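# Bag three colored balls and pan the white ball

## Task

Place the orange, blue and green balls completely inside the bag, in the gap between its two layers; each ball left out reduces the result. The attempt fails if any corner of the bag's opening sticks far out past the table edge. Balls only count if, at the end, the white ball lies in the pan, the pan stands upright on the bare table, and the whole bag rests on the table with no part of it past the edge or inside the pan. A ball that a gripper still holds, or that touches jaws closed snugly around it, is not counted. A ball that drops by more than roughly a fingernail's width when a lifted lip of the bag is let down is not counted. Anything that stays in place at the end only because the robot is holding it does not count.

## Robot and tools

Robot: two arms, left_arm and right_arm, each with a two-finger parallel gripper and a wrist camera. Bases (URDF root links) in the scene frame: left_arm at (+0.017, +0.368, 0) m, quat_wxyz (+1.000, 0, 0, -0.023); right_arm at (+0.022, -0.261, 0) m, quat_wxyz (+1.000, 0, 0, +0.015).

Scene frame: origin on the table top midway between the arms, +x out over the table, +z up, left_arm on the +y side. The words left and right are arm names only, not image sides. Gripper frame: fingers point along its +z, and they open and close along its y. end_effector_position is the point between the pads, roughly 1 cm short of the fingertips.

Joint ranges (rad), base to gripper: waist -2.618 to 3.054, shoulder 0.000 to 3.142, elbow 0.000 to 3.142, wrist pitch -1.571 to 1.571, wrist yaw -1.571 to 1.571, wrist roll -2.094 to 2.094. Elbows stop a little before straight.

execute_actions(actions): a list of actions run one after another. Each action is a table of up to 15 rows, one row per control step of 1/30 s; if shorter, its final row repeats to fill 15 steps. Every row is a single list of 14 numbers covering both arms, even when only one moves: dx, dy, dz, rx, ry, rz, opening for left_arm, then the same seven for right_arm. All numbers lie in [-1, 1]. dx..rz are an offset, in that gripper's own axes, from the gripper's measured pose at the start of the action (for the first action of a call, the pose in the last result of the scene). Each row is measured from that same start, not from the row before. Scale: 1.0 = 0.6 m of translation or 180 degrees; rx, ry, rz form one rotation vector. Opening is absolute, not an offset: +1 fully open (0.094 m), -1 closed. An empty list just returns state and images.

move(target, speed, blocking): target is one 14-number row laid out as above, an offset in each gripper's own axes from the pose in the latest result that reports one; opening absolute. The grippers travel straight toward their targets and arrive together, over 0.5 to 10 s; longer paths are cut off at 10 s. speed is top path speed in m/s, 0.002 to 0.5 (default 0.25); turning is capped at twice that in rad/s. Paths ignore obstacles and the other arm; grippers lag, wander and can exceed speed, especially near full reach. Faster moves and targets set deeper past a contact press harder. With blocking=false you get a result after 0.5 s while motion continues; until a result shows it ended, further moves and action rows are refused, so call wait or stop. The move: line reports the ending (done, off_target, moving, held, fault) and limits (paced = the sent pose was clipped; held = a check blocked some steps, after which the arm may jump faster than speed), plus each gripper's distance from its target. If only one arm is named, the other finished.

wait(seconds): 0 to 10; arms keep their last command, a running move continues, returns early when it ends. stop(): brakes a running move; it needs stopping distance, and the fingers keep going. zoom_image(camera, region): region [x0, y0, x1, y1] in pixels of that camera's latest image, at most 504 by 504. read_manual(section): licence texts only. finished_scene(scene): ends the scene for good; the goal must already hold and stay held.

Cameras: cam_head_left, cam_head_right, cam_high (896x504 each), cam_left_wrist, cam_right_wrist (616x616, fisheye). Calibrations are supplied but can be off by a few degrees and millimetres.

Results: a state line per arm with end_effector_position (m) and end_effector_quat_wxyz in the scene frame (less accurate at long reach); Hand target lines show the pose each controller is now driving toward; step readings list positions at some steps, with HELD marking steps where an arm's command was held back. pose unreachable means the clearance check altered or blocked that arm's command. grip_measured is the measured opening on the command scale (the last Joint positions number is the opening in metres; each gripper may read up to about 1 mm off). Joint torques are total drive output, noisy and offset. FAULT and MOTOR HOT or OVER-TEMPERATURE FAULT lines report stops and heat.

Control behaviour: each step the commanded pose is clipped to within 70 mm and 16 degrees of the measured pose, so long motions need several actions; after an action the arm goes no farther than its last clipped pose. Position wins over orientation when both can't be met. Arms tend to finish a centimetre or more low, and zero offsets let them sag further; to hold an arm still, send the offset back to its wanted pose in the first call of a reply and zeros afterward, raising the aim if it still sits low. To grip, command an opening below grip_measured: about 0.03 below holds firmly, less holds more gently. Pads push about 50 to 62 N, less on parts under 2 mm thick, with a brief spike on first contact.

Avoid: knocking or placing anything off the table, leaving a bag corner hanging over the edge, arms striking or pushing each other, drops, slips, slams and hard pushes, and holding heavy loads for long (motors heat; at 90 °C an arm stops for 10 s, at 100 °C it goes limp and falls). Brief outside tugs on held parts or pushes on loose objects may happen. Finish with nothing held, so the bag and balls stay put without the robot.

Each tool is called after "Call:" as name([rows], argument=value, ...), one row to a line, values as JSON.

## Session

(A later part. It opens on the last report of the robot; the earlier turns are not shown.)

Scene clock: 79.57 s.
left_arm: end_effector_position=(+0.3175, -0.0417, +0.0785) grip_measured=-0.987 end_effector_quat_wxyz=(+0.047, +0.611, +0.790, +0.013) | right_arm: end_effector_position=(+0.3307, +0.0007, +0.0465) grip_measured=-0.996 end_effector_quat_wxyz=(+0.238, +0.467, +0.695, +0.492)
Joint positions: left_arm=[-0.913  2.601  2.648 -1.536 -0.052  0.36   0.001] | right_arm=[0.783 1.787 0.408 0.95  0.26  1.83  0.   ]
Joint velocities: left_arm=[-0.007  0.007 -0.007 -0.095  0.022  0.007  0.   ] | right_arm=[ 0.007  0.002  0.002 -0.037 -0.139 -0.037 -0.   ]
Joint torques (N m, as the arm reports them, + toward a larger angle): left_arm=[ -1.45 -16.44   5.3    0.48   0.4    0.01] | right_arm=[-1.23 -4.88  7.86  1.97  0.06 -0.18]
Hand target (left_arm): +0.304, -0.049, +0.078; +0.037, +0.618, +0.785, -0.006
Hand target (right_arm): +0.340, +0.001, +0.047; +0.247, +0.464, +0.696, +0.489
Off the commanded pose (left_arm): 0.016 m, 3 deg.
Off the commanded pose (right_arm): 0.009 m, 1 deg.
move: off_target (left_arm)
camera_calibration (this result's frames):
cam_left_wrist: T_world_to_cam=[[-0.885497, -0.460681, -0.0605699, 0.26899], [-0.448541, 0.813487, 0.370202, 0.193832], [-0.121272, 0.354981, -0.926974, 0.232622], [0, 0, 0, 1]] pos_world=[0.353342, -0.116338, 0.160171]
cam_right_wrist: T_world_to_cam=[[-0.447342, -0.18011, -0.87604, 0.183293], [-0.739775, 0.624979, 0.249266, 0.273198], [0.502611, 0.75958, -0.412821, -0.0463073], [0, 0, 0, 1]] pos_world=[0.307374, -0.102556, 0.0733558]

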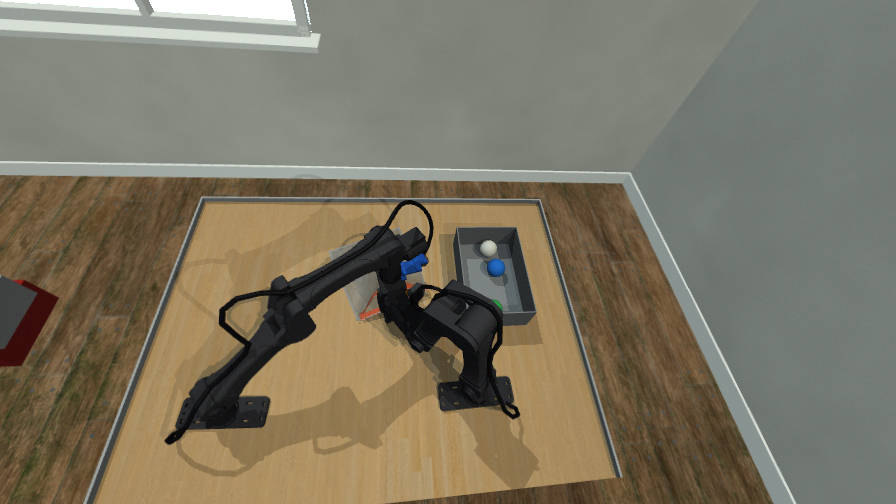

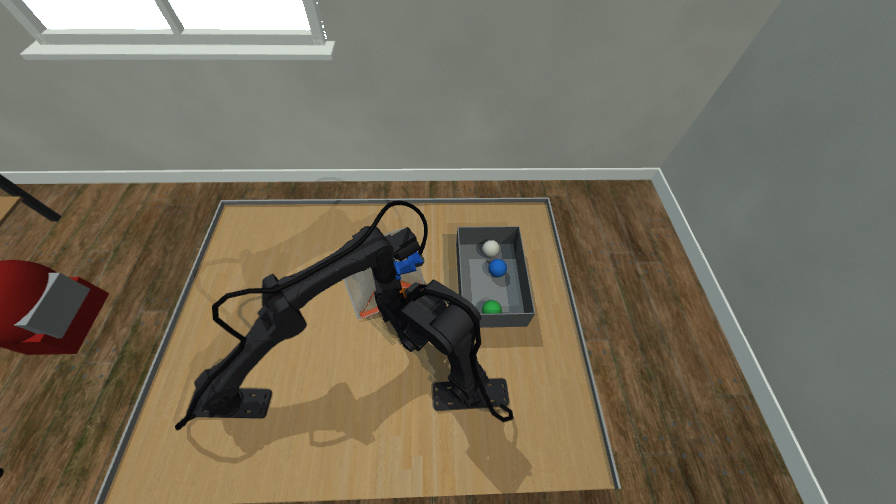

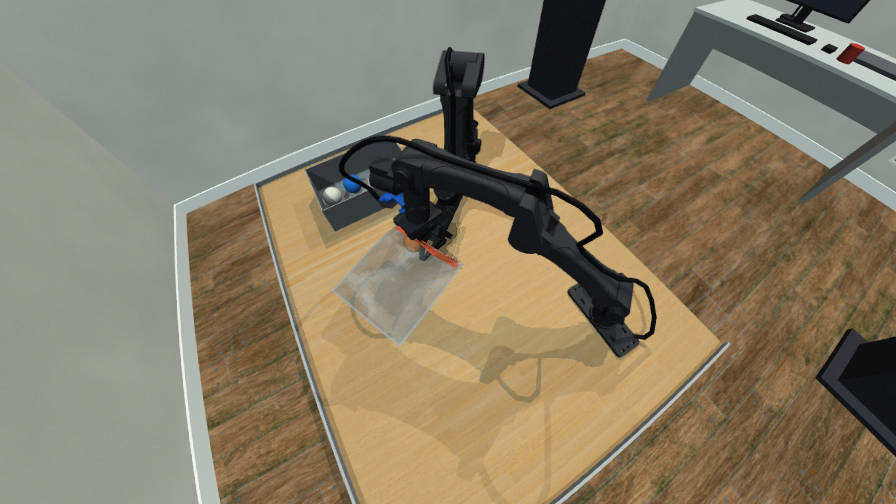

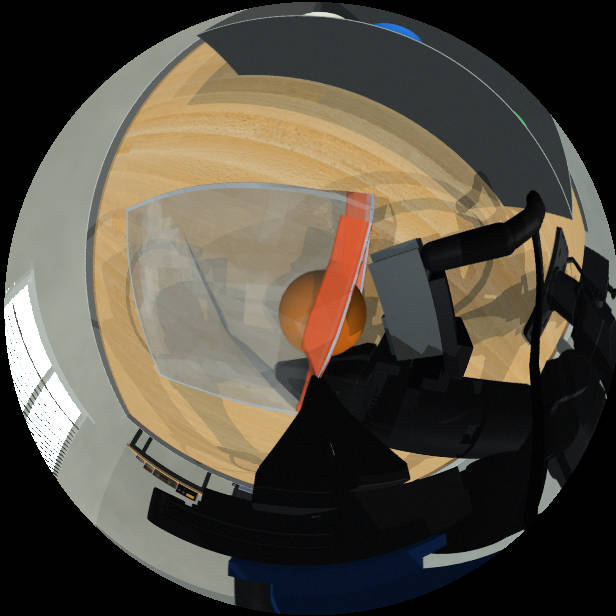

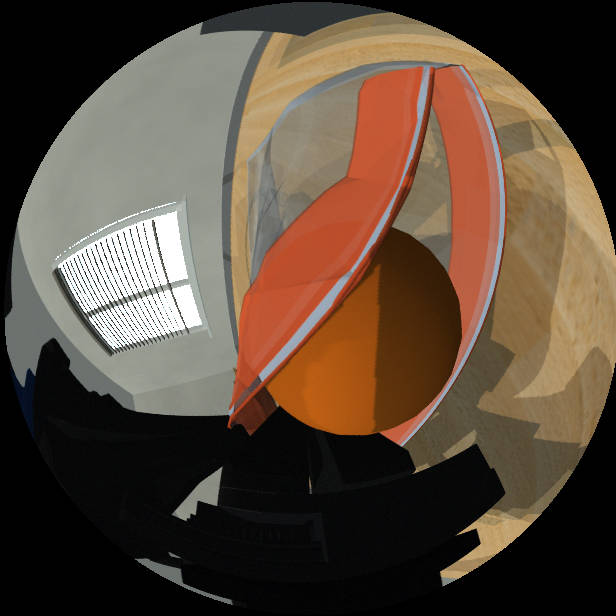

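Call:
move(target=[0,0,0,0,0,0,-1,0,-0.055,-0.11,0,0,0,-1], speed=0.06)

Call:
move(target=[0,0,0,0,0,0,-1,-0.055,-0.02,0.01,0,0,0,-1], speed=0.05)

Scene clock: 82.00 s.
left_arm: end_effector_position=(+0.3184, -0.0410, +0.0785) grip_measured=-0.987 end_effector_quat_wxyz=(+0.047, +0.611, +0.790, +0.015) | right_arm: end_effector_position=(+0.2681, -0.0305, +0.0408) grip_measured=-0.996 end_effector_quat_wxyz=(+0.235, +0.466, +0.697, +0.491)
Joint positions: left_arm=[-0.912  2.601  2.648 -1.536 -0.056  0.36   0.001] | right_arm=[0.91  1.629 0.157 1.02  0.369 1.887 0.   ]
Joint velocities: left_arm=[-0.022  0.012 -0.002  0.007 -0.125 -0.022  0.   ] | right_arm=[ 0.007 -0.007 -0.007 -0.066  0.037 -0.022 -0.   ]
Joint torques (N m, as the arm reports them, + toward a larger angle): left_arm=[ -0.14 -16.43   5.39   0.58  -0.03   0.01] | right_arm=[ 0.87 -6.12  3.    1.95  0.19  0.04]
Hand target (left_arm): +0.318, -0.042, +0.079; +0.047, +0.611, +0.790, +0.013
Hand target (right_arm): +0.265, -0.033, +0.043; +0.237, +0.468, +0.694, +0.493
Off the commanded pose (left_arm): 0.001 m, 0 deg.
Off the commanded pose (right_arm): 0.004 m, 0 deg.
move: done
camera_calibration (this result's frames):
cam_left_wrist: T_world_to_cam=[[-0.884772, -0.461509, -0.0647072, 0.270174], [-0.450707, 0.812099, 0.37062, 0.194292], [-0.118496, 0.357078, -0.926528, 0.231703], [0, 0, 0, 1]] pos_world=[0.354067, -0.115832, 0.160154]
cam_right_wrist: T_world_to_cam=[[-0.451362, -0.184932, -0.872967, 0.145497], [-0.741395, 0.622144, 0.251537, 0.248063], [0.496595, 0.760747, -0.41792, 0.00832113], [0, 0, 0, 1]] pos_world=[0.245453, -0.133754, 0.0680951]

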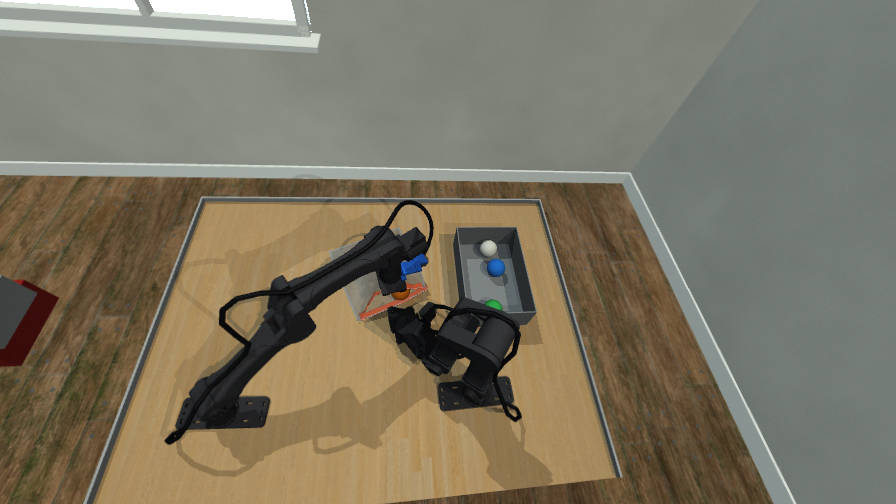

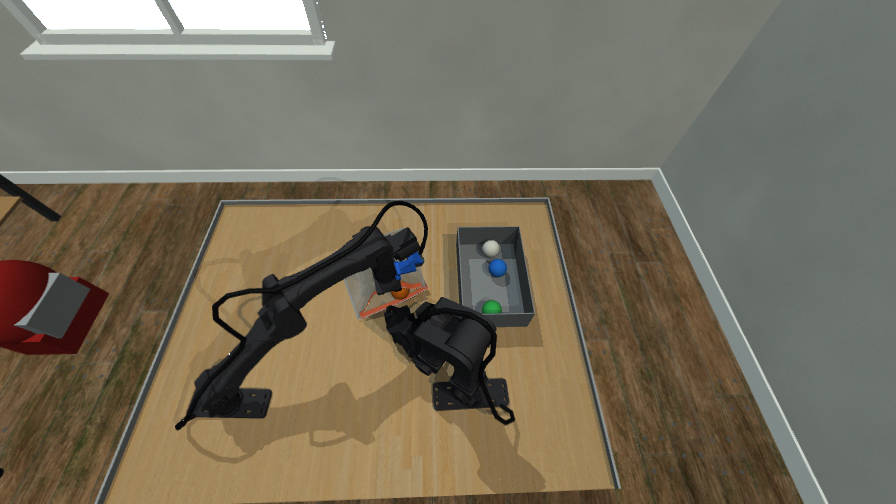

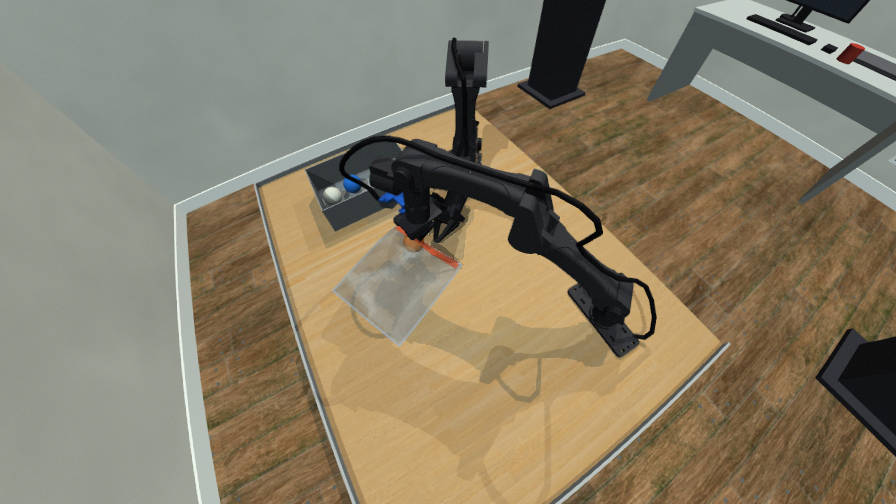

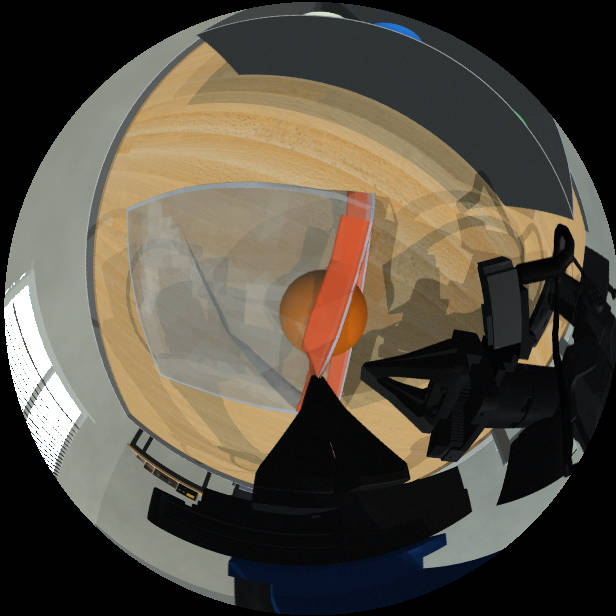

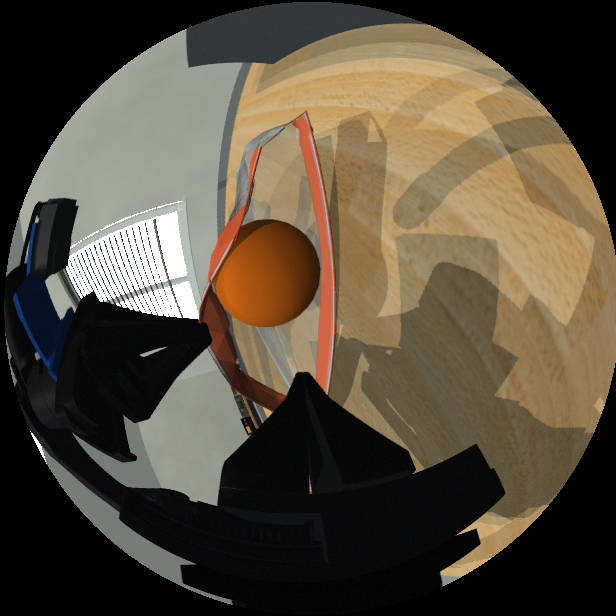

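Scene clock: 83.33 s.
left_arm: end_effector_position=(+0.3184, -0.0410, +0.0785) grip_measured=-0.987 end_effector_quat_wxyz=(+0.047, +0.611, +0.790, +0.015) | right_arm: end_effector_position=(+0.2878, -0.0508, +0.0351) grip_measured=-0.996 end_effector_quat_wxyz=(+0.234, +0.465, +0.685, +0.509)
Joint positions: left_arm=[-0.912  2.601  2.648 -1.536 -0.056  0.36   0.001] | right_arm=[0.751 1.769 0.115 1.263 0.221 1.826 0.   ]
Joint velocities: left_arm=[-0.012  0.007 -0.002 -0.007  0.007 -0.022  0.002] | right_arm=[ 0.007  0.027 -0.017 -0.051  0.022 -0.007  0.001]
Joint torques (N m, as the arm reports them, + toward a larger angle): left_arm=[ -0.07 -16.53   5.44   0.57  -0.02  -0.01] | right_arm=[-0.73 -2.77  1.53  2.05  0.02 -0.13]
Hand target (left_arm): +0.318, -0.041, +0.079; +0.047, +0.611, +0.790, +0.015
Hand target (right_arm): +0.284, -0.058, +0.023; +0.237, +0.466, +0.698, +0.490
Off the commanded pose (left_arm): 0.000 m, 0 deg.
Off the commanded pose (right_arm): 0.015 m, 3 deg.
move: off_target (right_arm)
camera_calibration (this result's frames):
cam_left_wrist: T_world_to_cam=[[-0.884772, -0.461509, -0.0647072, 0.270174], [-0.450707, 0.812099, 0.37062, 0.194292], [-0.118496, 0.357078, -0.926528, 0.231703], [0, 0, 0, 1]] pos_world=[0.354067, -0.115832, 0.160154]
cam_right_wrist: T_world_to_cam=[[-0.431664, -0.151116, -0.889286, 0.142289], [-0.746909, 0.612643, 0.258447, 0.27756], [0.50576, 0.775779, -0.377326, 0.00839404], [0, 0, 0, 1]] pos_world=[0.264488, -0.155055, 0.0579682]

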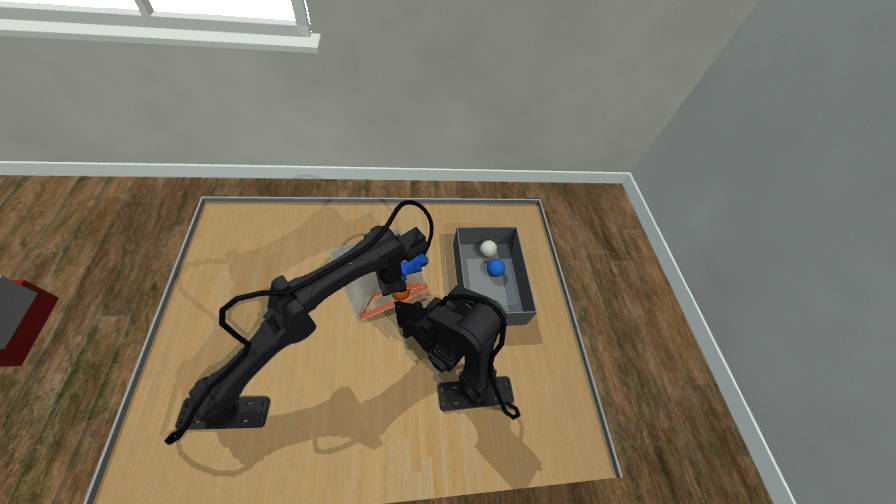

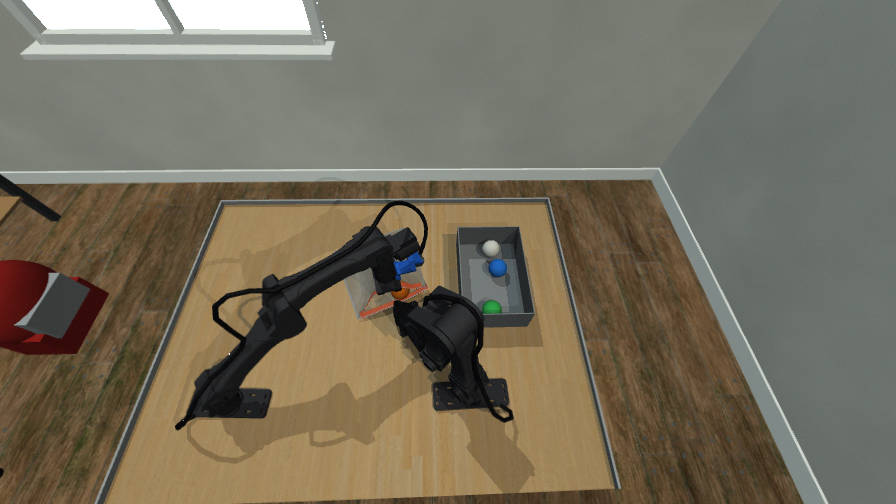

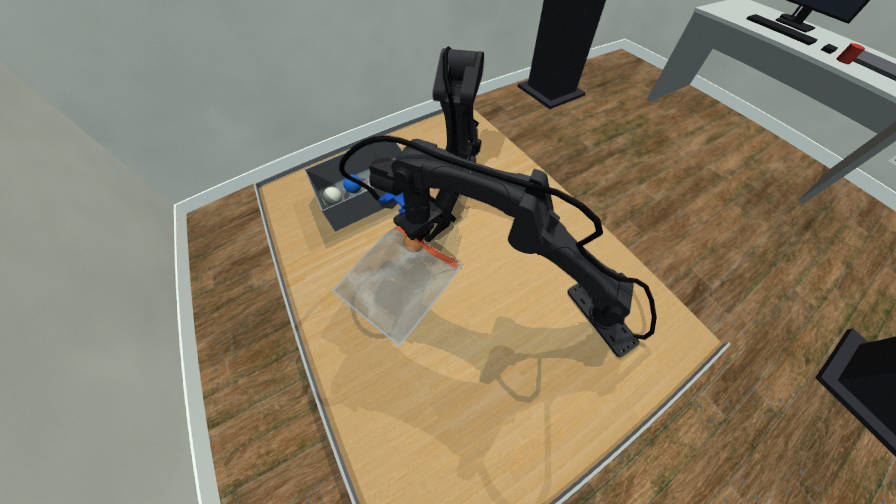

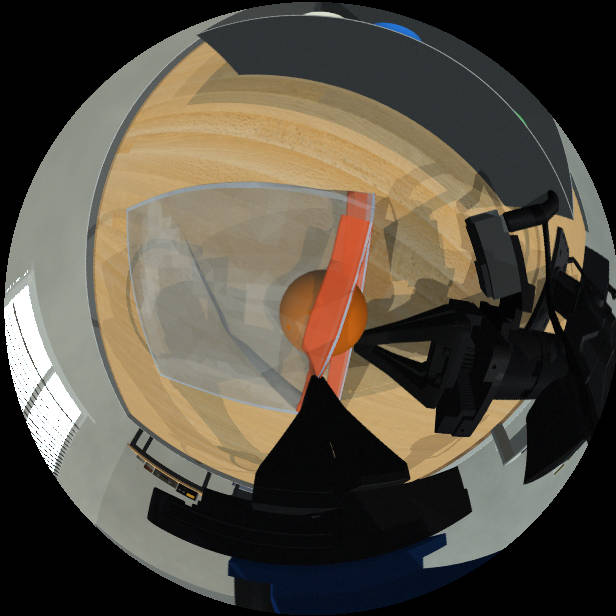

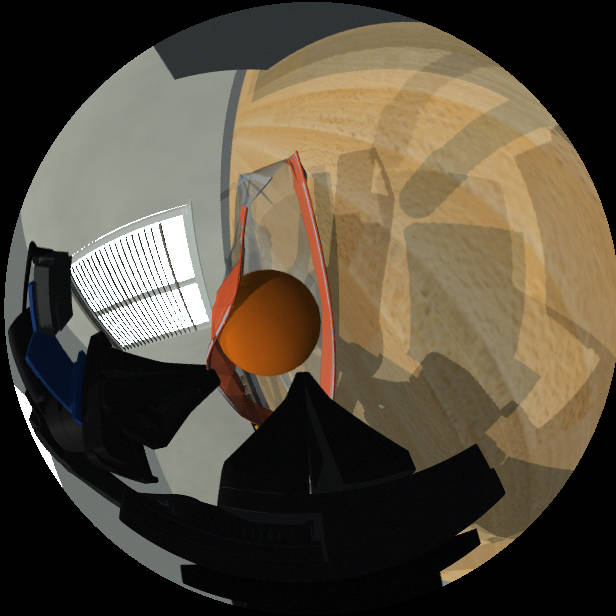

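Call:
move(target=[0,0,0,0,0,0,-1,-0.035,0.06,0.127,0,0,0,-1], speed=0.04)

Call:
zoom_image(camera="cam_high", region=[340, 170, 500, 320])

Scene clock: 86.20 s.
left_arm: end_effector_position=(+0.3320, -0.0340, +0.0794) grip_measured=-0.987 end_effector_quat_wxyz=(+0.058, +0.603, +0.795, +0.035) | right_arm: end_effector_position=(+0.3620, -0.0283, +0.0380) grip_measured=-0.996 end_effector_quat_wxyz=(+0.226, +0.461, +0.688, +0.513)
Joint positions: left_arm=[-0.897  2.601  2.648 -1.526 -0.1    0.36   0.001] | right_arm=[0.589 1.886 0.398 1.106 0.049 1.767 0.   ]
Joint velocities: left_arm=[-0.007 -0.002  0.002  0.007 -0.051 -0.037  0.   ] | right_arm=[ 0.007  0.002  0.017  0.007 -0.037 -0.022 -0.   ]
Joint torques (N m, as the arm reports them, + toward a larger angle): left_arm=[ -1.31 -16.48   5.41   0.46   0.4    0.02] | right_arm=[-1.13 -5.19  7.16  2.01  0.1  -0.08]
Hand target (left_arm): +0.318, -0.041, +0.079; +0.047, +0.611, +0.790, +0.015
Hand target (right_arm): +0.372, -0.031, +0.037; +0.236, +0.464, +0.686, +0.508
Off the commanded pose (left_arm): 0.015 m, 3 deg.
Off the commanded pose (right_arm): 0.011 m, 1 deg.
move: off_target (left_arm, right_arm)
camera_calibration (this result's frames):
cam_left_wrist: T_world_to_cam=[[-0.872602, -0.476079, -0.109158, 0.284524], [-0.480639, 0.797194, 0.365334, 0.20425], [-0.0869075, 0.371257, -0.924454, 0.221387], [0, 0, 0, 1]] pos_world=[0.365686, -0.109562, 0.161101]
cam_right_wrist: T_world_to_cam=[[-0.433441, -0.151688, -0.888324, 0.180815], [-0.756868, 0.59633, 0.267472, 0.321259], [0.489163, 0.788277, -0.373281, -0.0392916], [0, 0, 0, 1]] pos_world=[0.340743, -0.133177, 0.0600275]

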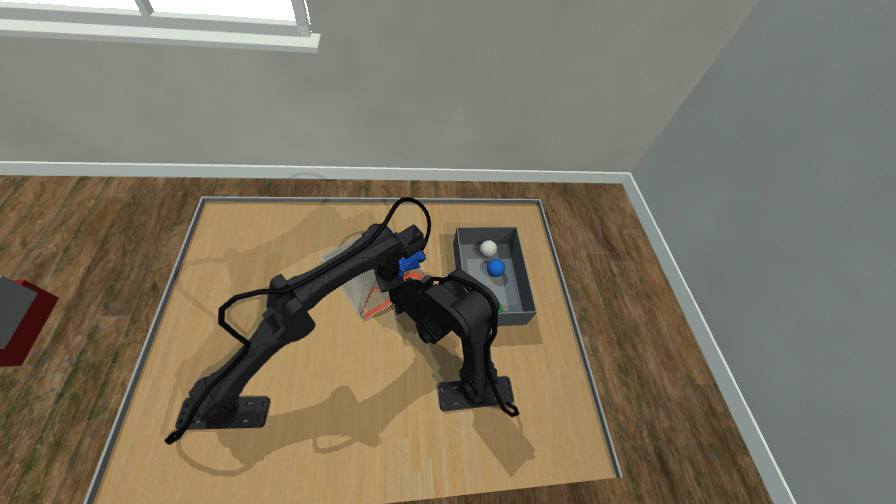

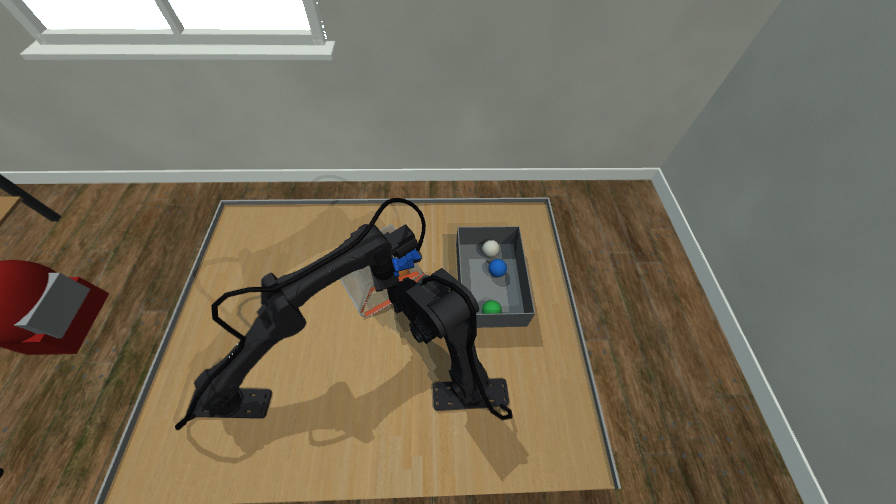

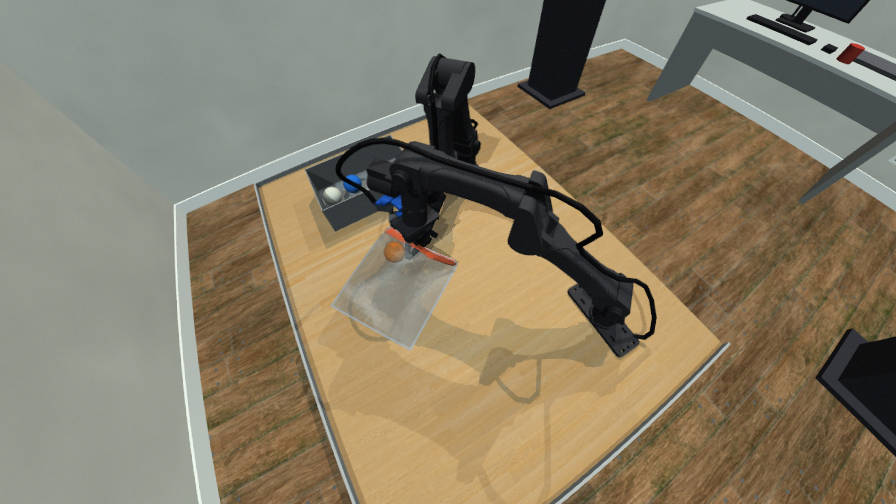

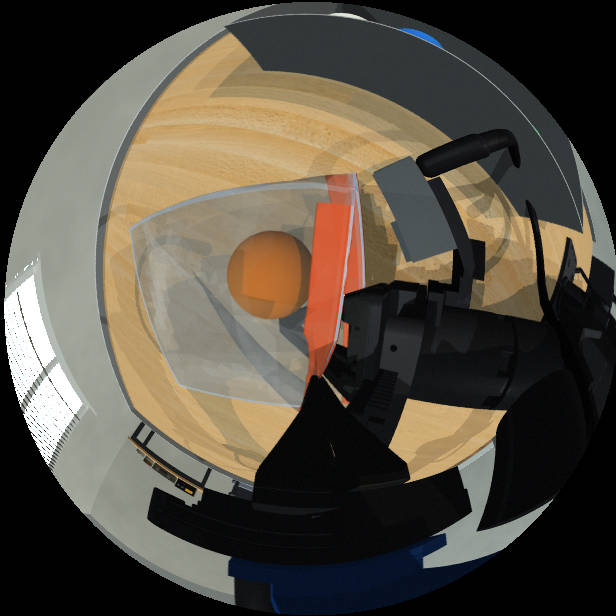

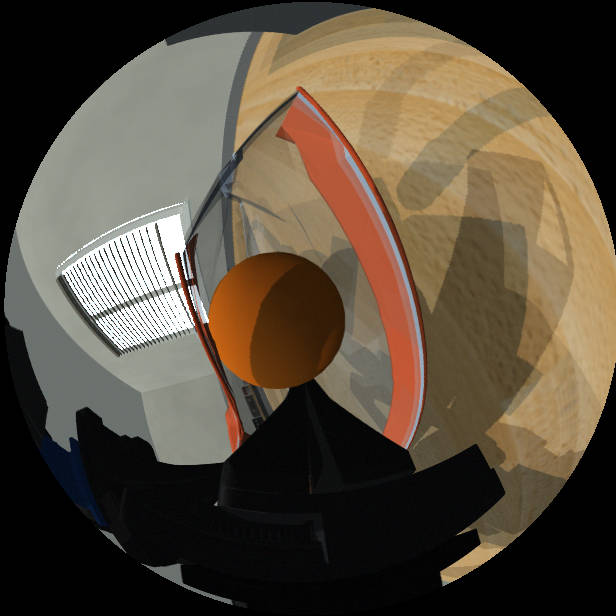

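Region (340, 170, 500, 320) of cam_high's 896x504 image, scaled by 3.150, with more detail than that image has; it fills the top 472 rows of this view, and the rest is white.

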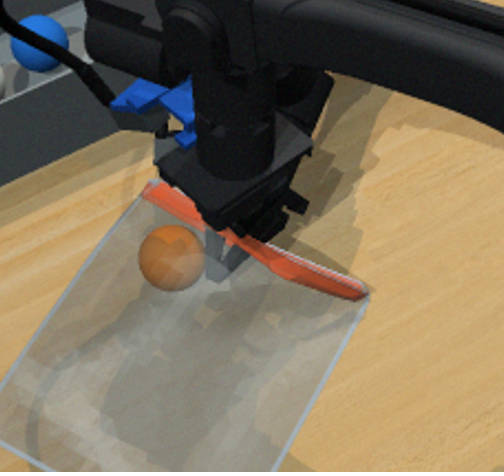

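Call:
move(target=[0,0,0,0,0,0,-1,0.03,-0.07,-0.17,0,0,0,-1], speed=0.08)

Call:
execute_actions(actions=[])

Scene clock: 88.70 s.
left_arm: end_effector_position=(+0.3329, -0.0334, +0.0794) grip_measured=-0.987 end_effector_quat_wxyz=(+0.059, +0.603, +0.795, +0.037) | right_arm: end_effector_position=(+0.2654, -0.0591, +0.0434) grip_measured=-0.996 end_effector_quat_wxyz=(+0.225, +0.461, +0.684, +0.519)
Joint positions: left_arm=[-0.897  2.601  2.648 -1.526 -0.104  0.36   0.001] | right_arm=[0.789 1.654 0.026 1.249 0.233 1.847 0.   ]
Joint velocities: left_arm=[-0.022 -0.002  0.002  0.037  0.007  0.081 -0.001] | right_arm=[-0.012 -0.051 -0.007 -0.066  0.051  0.037  0.001]
Joint torques (N m, as the arm reports them, + toward a larger angle): left_arm=[ -0.04 -16.42   5.48   0.59  -0.04   0.02] | right_arm=[ 0.77 -5.48  2.12  1.8   0.14  0.05]
Hand target (left_arm): +0.332, -0.034, +0.079; +0.058, +0.603, +0.795, +0.035
Hand target (right_arm): +0.261, -0.063, +0.039; +0.224, +0.465, +0.689, +0.509
Off the commanded pose (left_arm): 0.001 m, 0 deg.
Off the commanded pose (right_arm): 0.011 m, 1 deg.
joint sent to its limit (right arm) — the command would take joint 3 (elbow) past its lower limit, so that joint was sent only as far as its limit.
move: off_target (right_arm)
camera_calibration (this result's frames):
cam_left_wrist: T_world_to_cam=[[-0.871705, -0.476836, -0.112951, 0.28557], [-0.48273, 0.795955, 0.365278, 0.204863], [-0.0842738, 0.372939, -0.924021, 0.220472], [0, 0, 0, 1]] pos_world=[0.366407, -0.109115, 0.161144]
cam_right_wrist: T_world_to_cam=[[-0.427558, -0.140116, -0.893063, 0.13844], [-0.758724, 0.592709, 0.270249, 0.265279], [0.49146, 0.793135, -0.359727, 0.0333157], [0, 0, 0, 1]] pos_world=[0.244091, -0.164259, 0.0639284]

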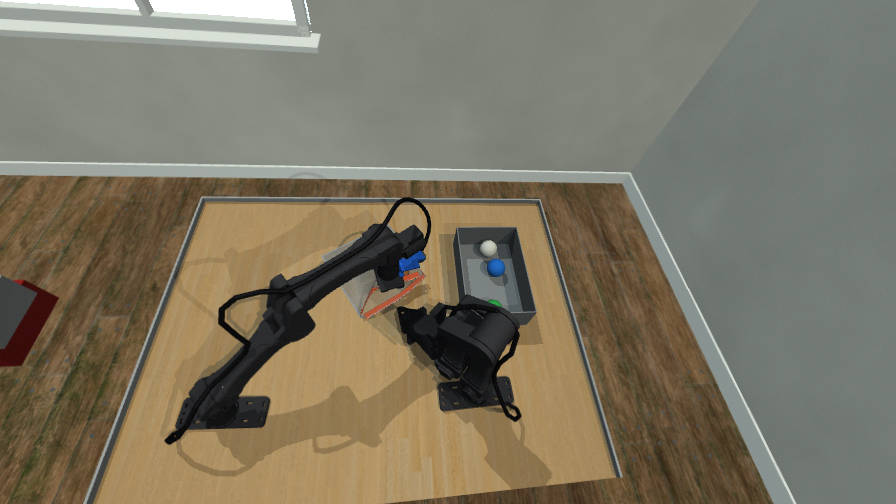

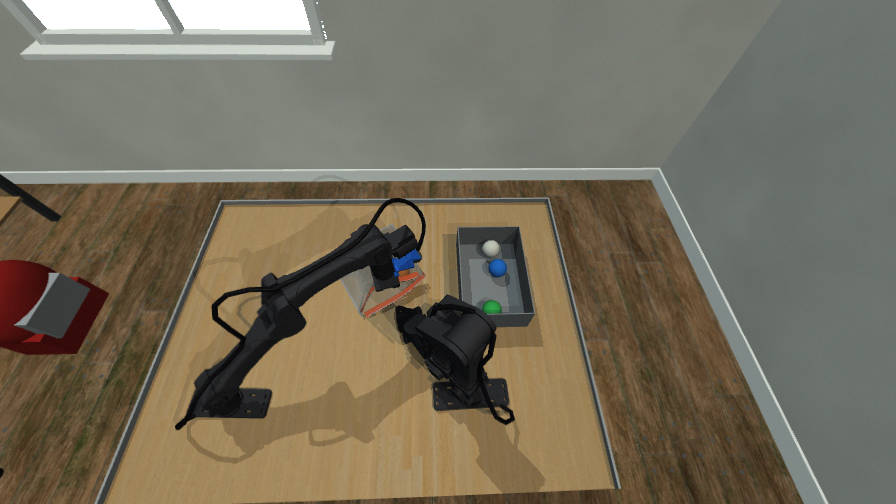

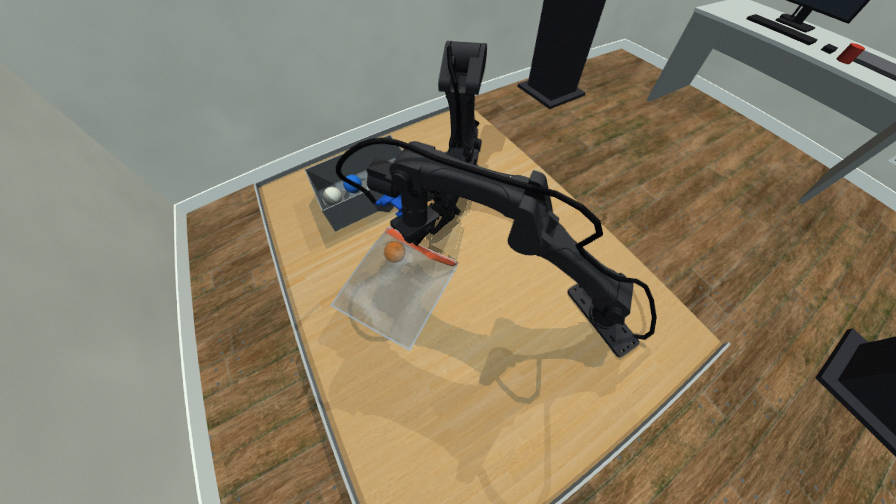

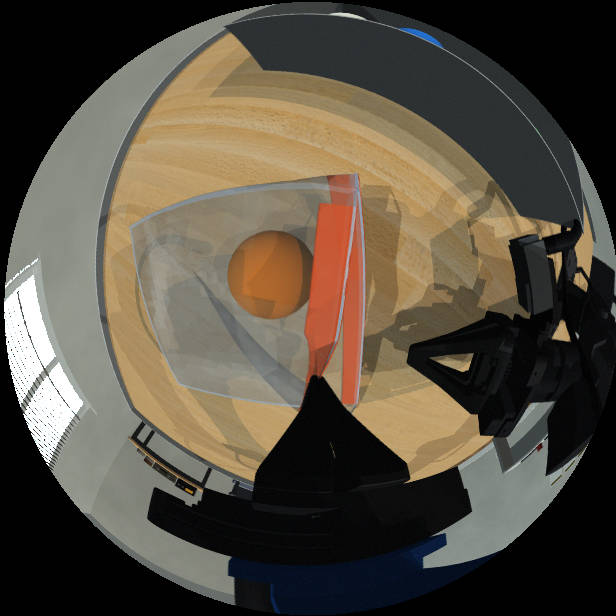

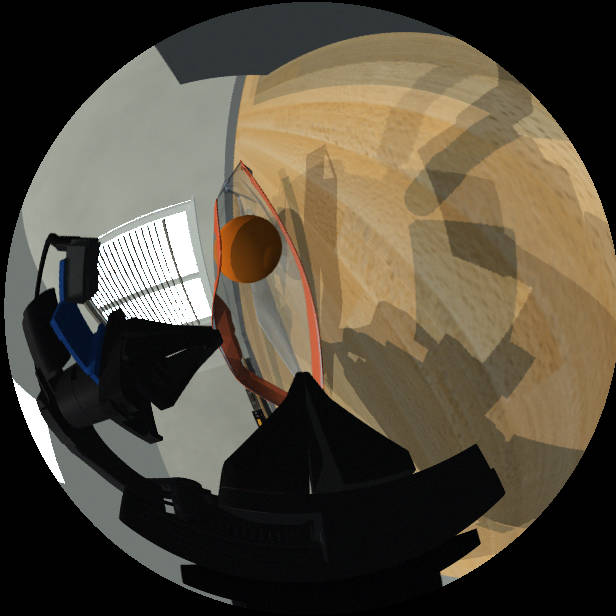

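Scene clock: 88.70 s.
left_arm: end_effector_position=(+0.3329, -0.0334, +0.0794) grip_measured=-0.987 end_effector_quat_wxyz=(+0.059, +0.603, +0.795, +0.037) | right_arm: end_effector_position=(+0.2654, -0.0591, +0.0434) grip_measured=-0.996 end_effector_quat_wxyz=(+0.225, +0.461, +0.684, +0.519)
Joint positions: left_arm=[-0.897  2.601  2.648 -1.526 -0.104  0.36   0.001] | right_arm=[0.789 1.654 0.026 1.249 0.233 1.847 0.   ]
Joint velocities: left_arm=[-0.022 -0.002  0.002  0.037  0.007  0.081 -0.001] | right_arm=[-0.012 -0.051 -0.007 -0.066  0.051  0.037  0.001]
Joint torques (N m, as the arm reports them, + toward a larger angle): left_arm=[ -0.04 -16.42   5.48   0.59  -0.04   0.02] | right_arm=[ 0.77 -5.48  2.12  1.8   0.14  0.05]
Hand target (left_arm): +0.332, -0.034, +0.079; +0.058, +0.603, +0.795, +0.035
Hand target (right_arm): +0.261, -0.063, +0.039; +0.224, +0.465, +0.689, +0.509
Off the commanded pose (left_arm): 0.001 m, 0 deg.
Off the commanded pose (right_arm): 0.011 m, 1 deg.
camera_calibration (this result's frames):
cam_left_wrist: T_world_to_cam=[[-0.871705, -0.476836, -0.112951, 0.28557], [-0.48273, 0.795955, 0.365278, 0.204863], [-0.0842738, 0.372939, -0.924021, 0.220472], [0, 0, 0, 1]] pos_world=[0.366407, -0.109115, 0.161144]
cam_right_wrist: T_world_to_cam=[[-0.427558, -0.140116, -0.893063, 0.13844], [-0.758724, 0.592709, 0.270249, 0.265279], [0.49146, 0.793135, -0.359727, 0.0333157], [0, 0, 0, 1]] pos_world=[0.244091, -0.164259, 0.0639284]

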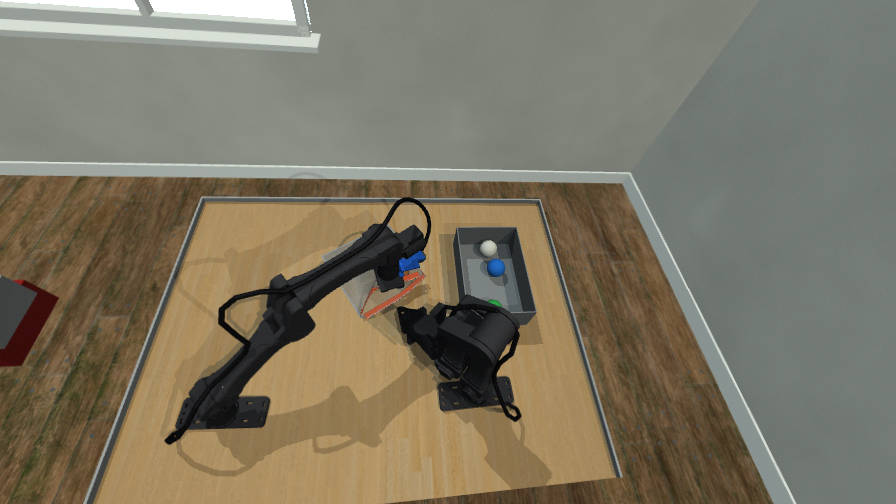

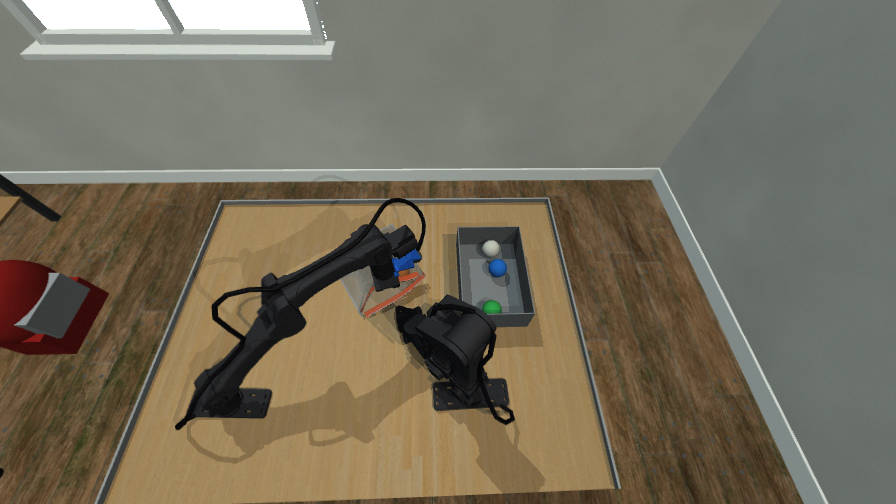

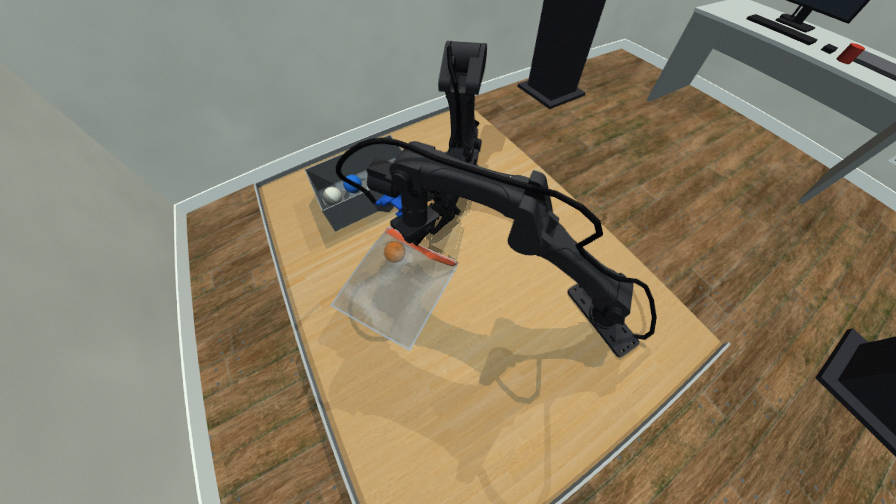

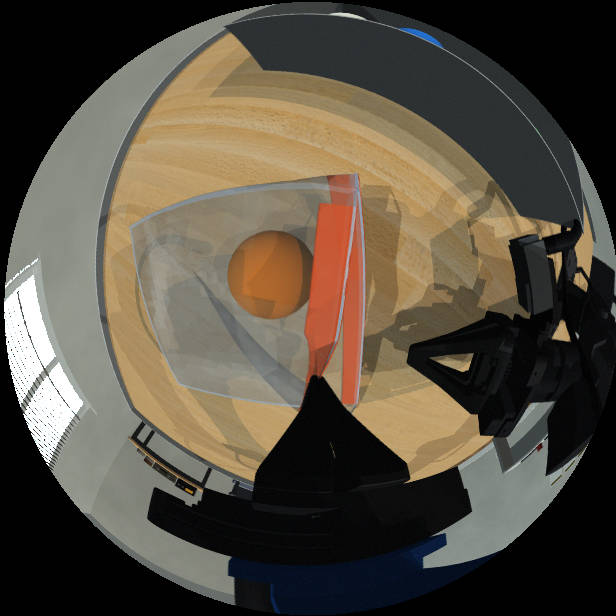

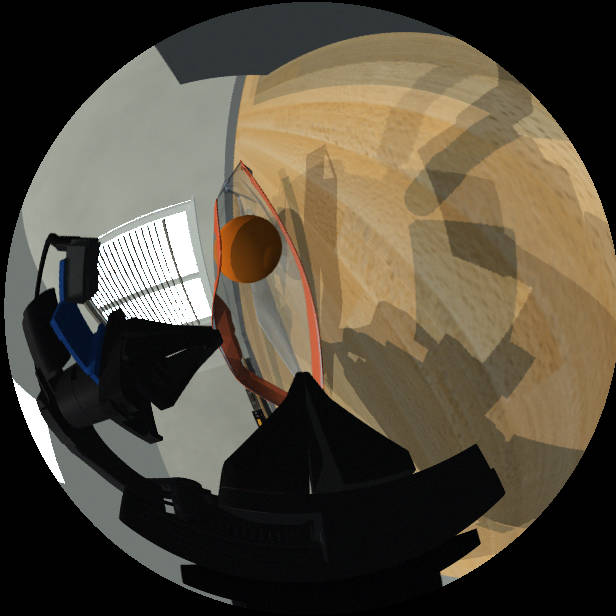

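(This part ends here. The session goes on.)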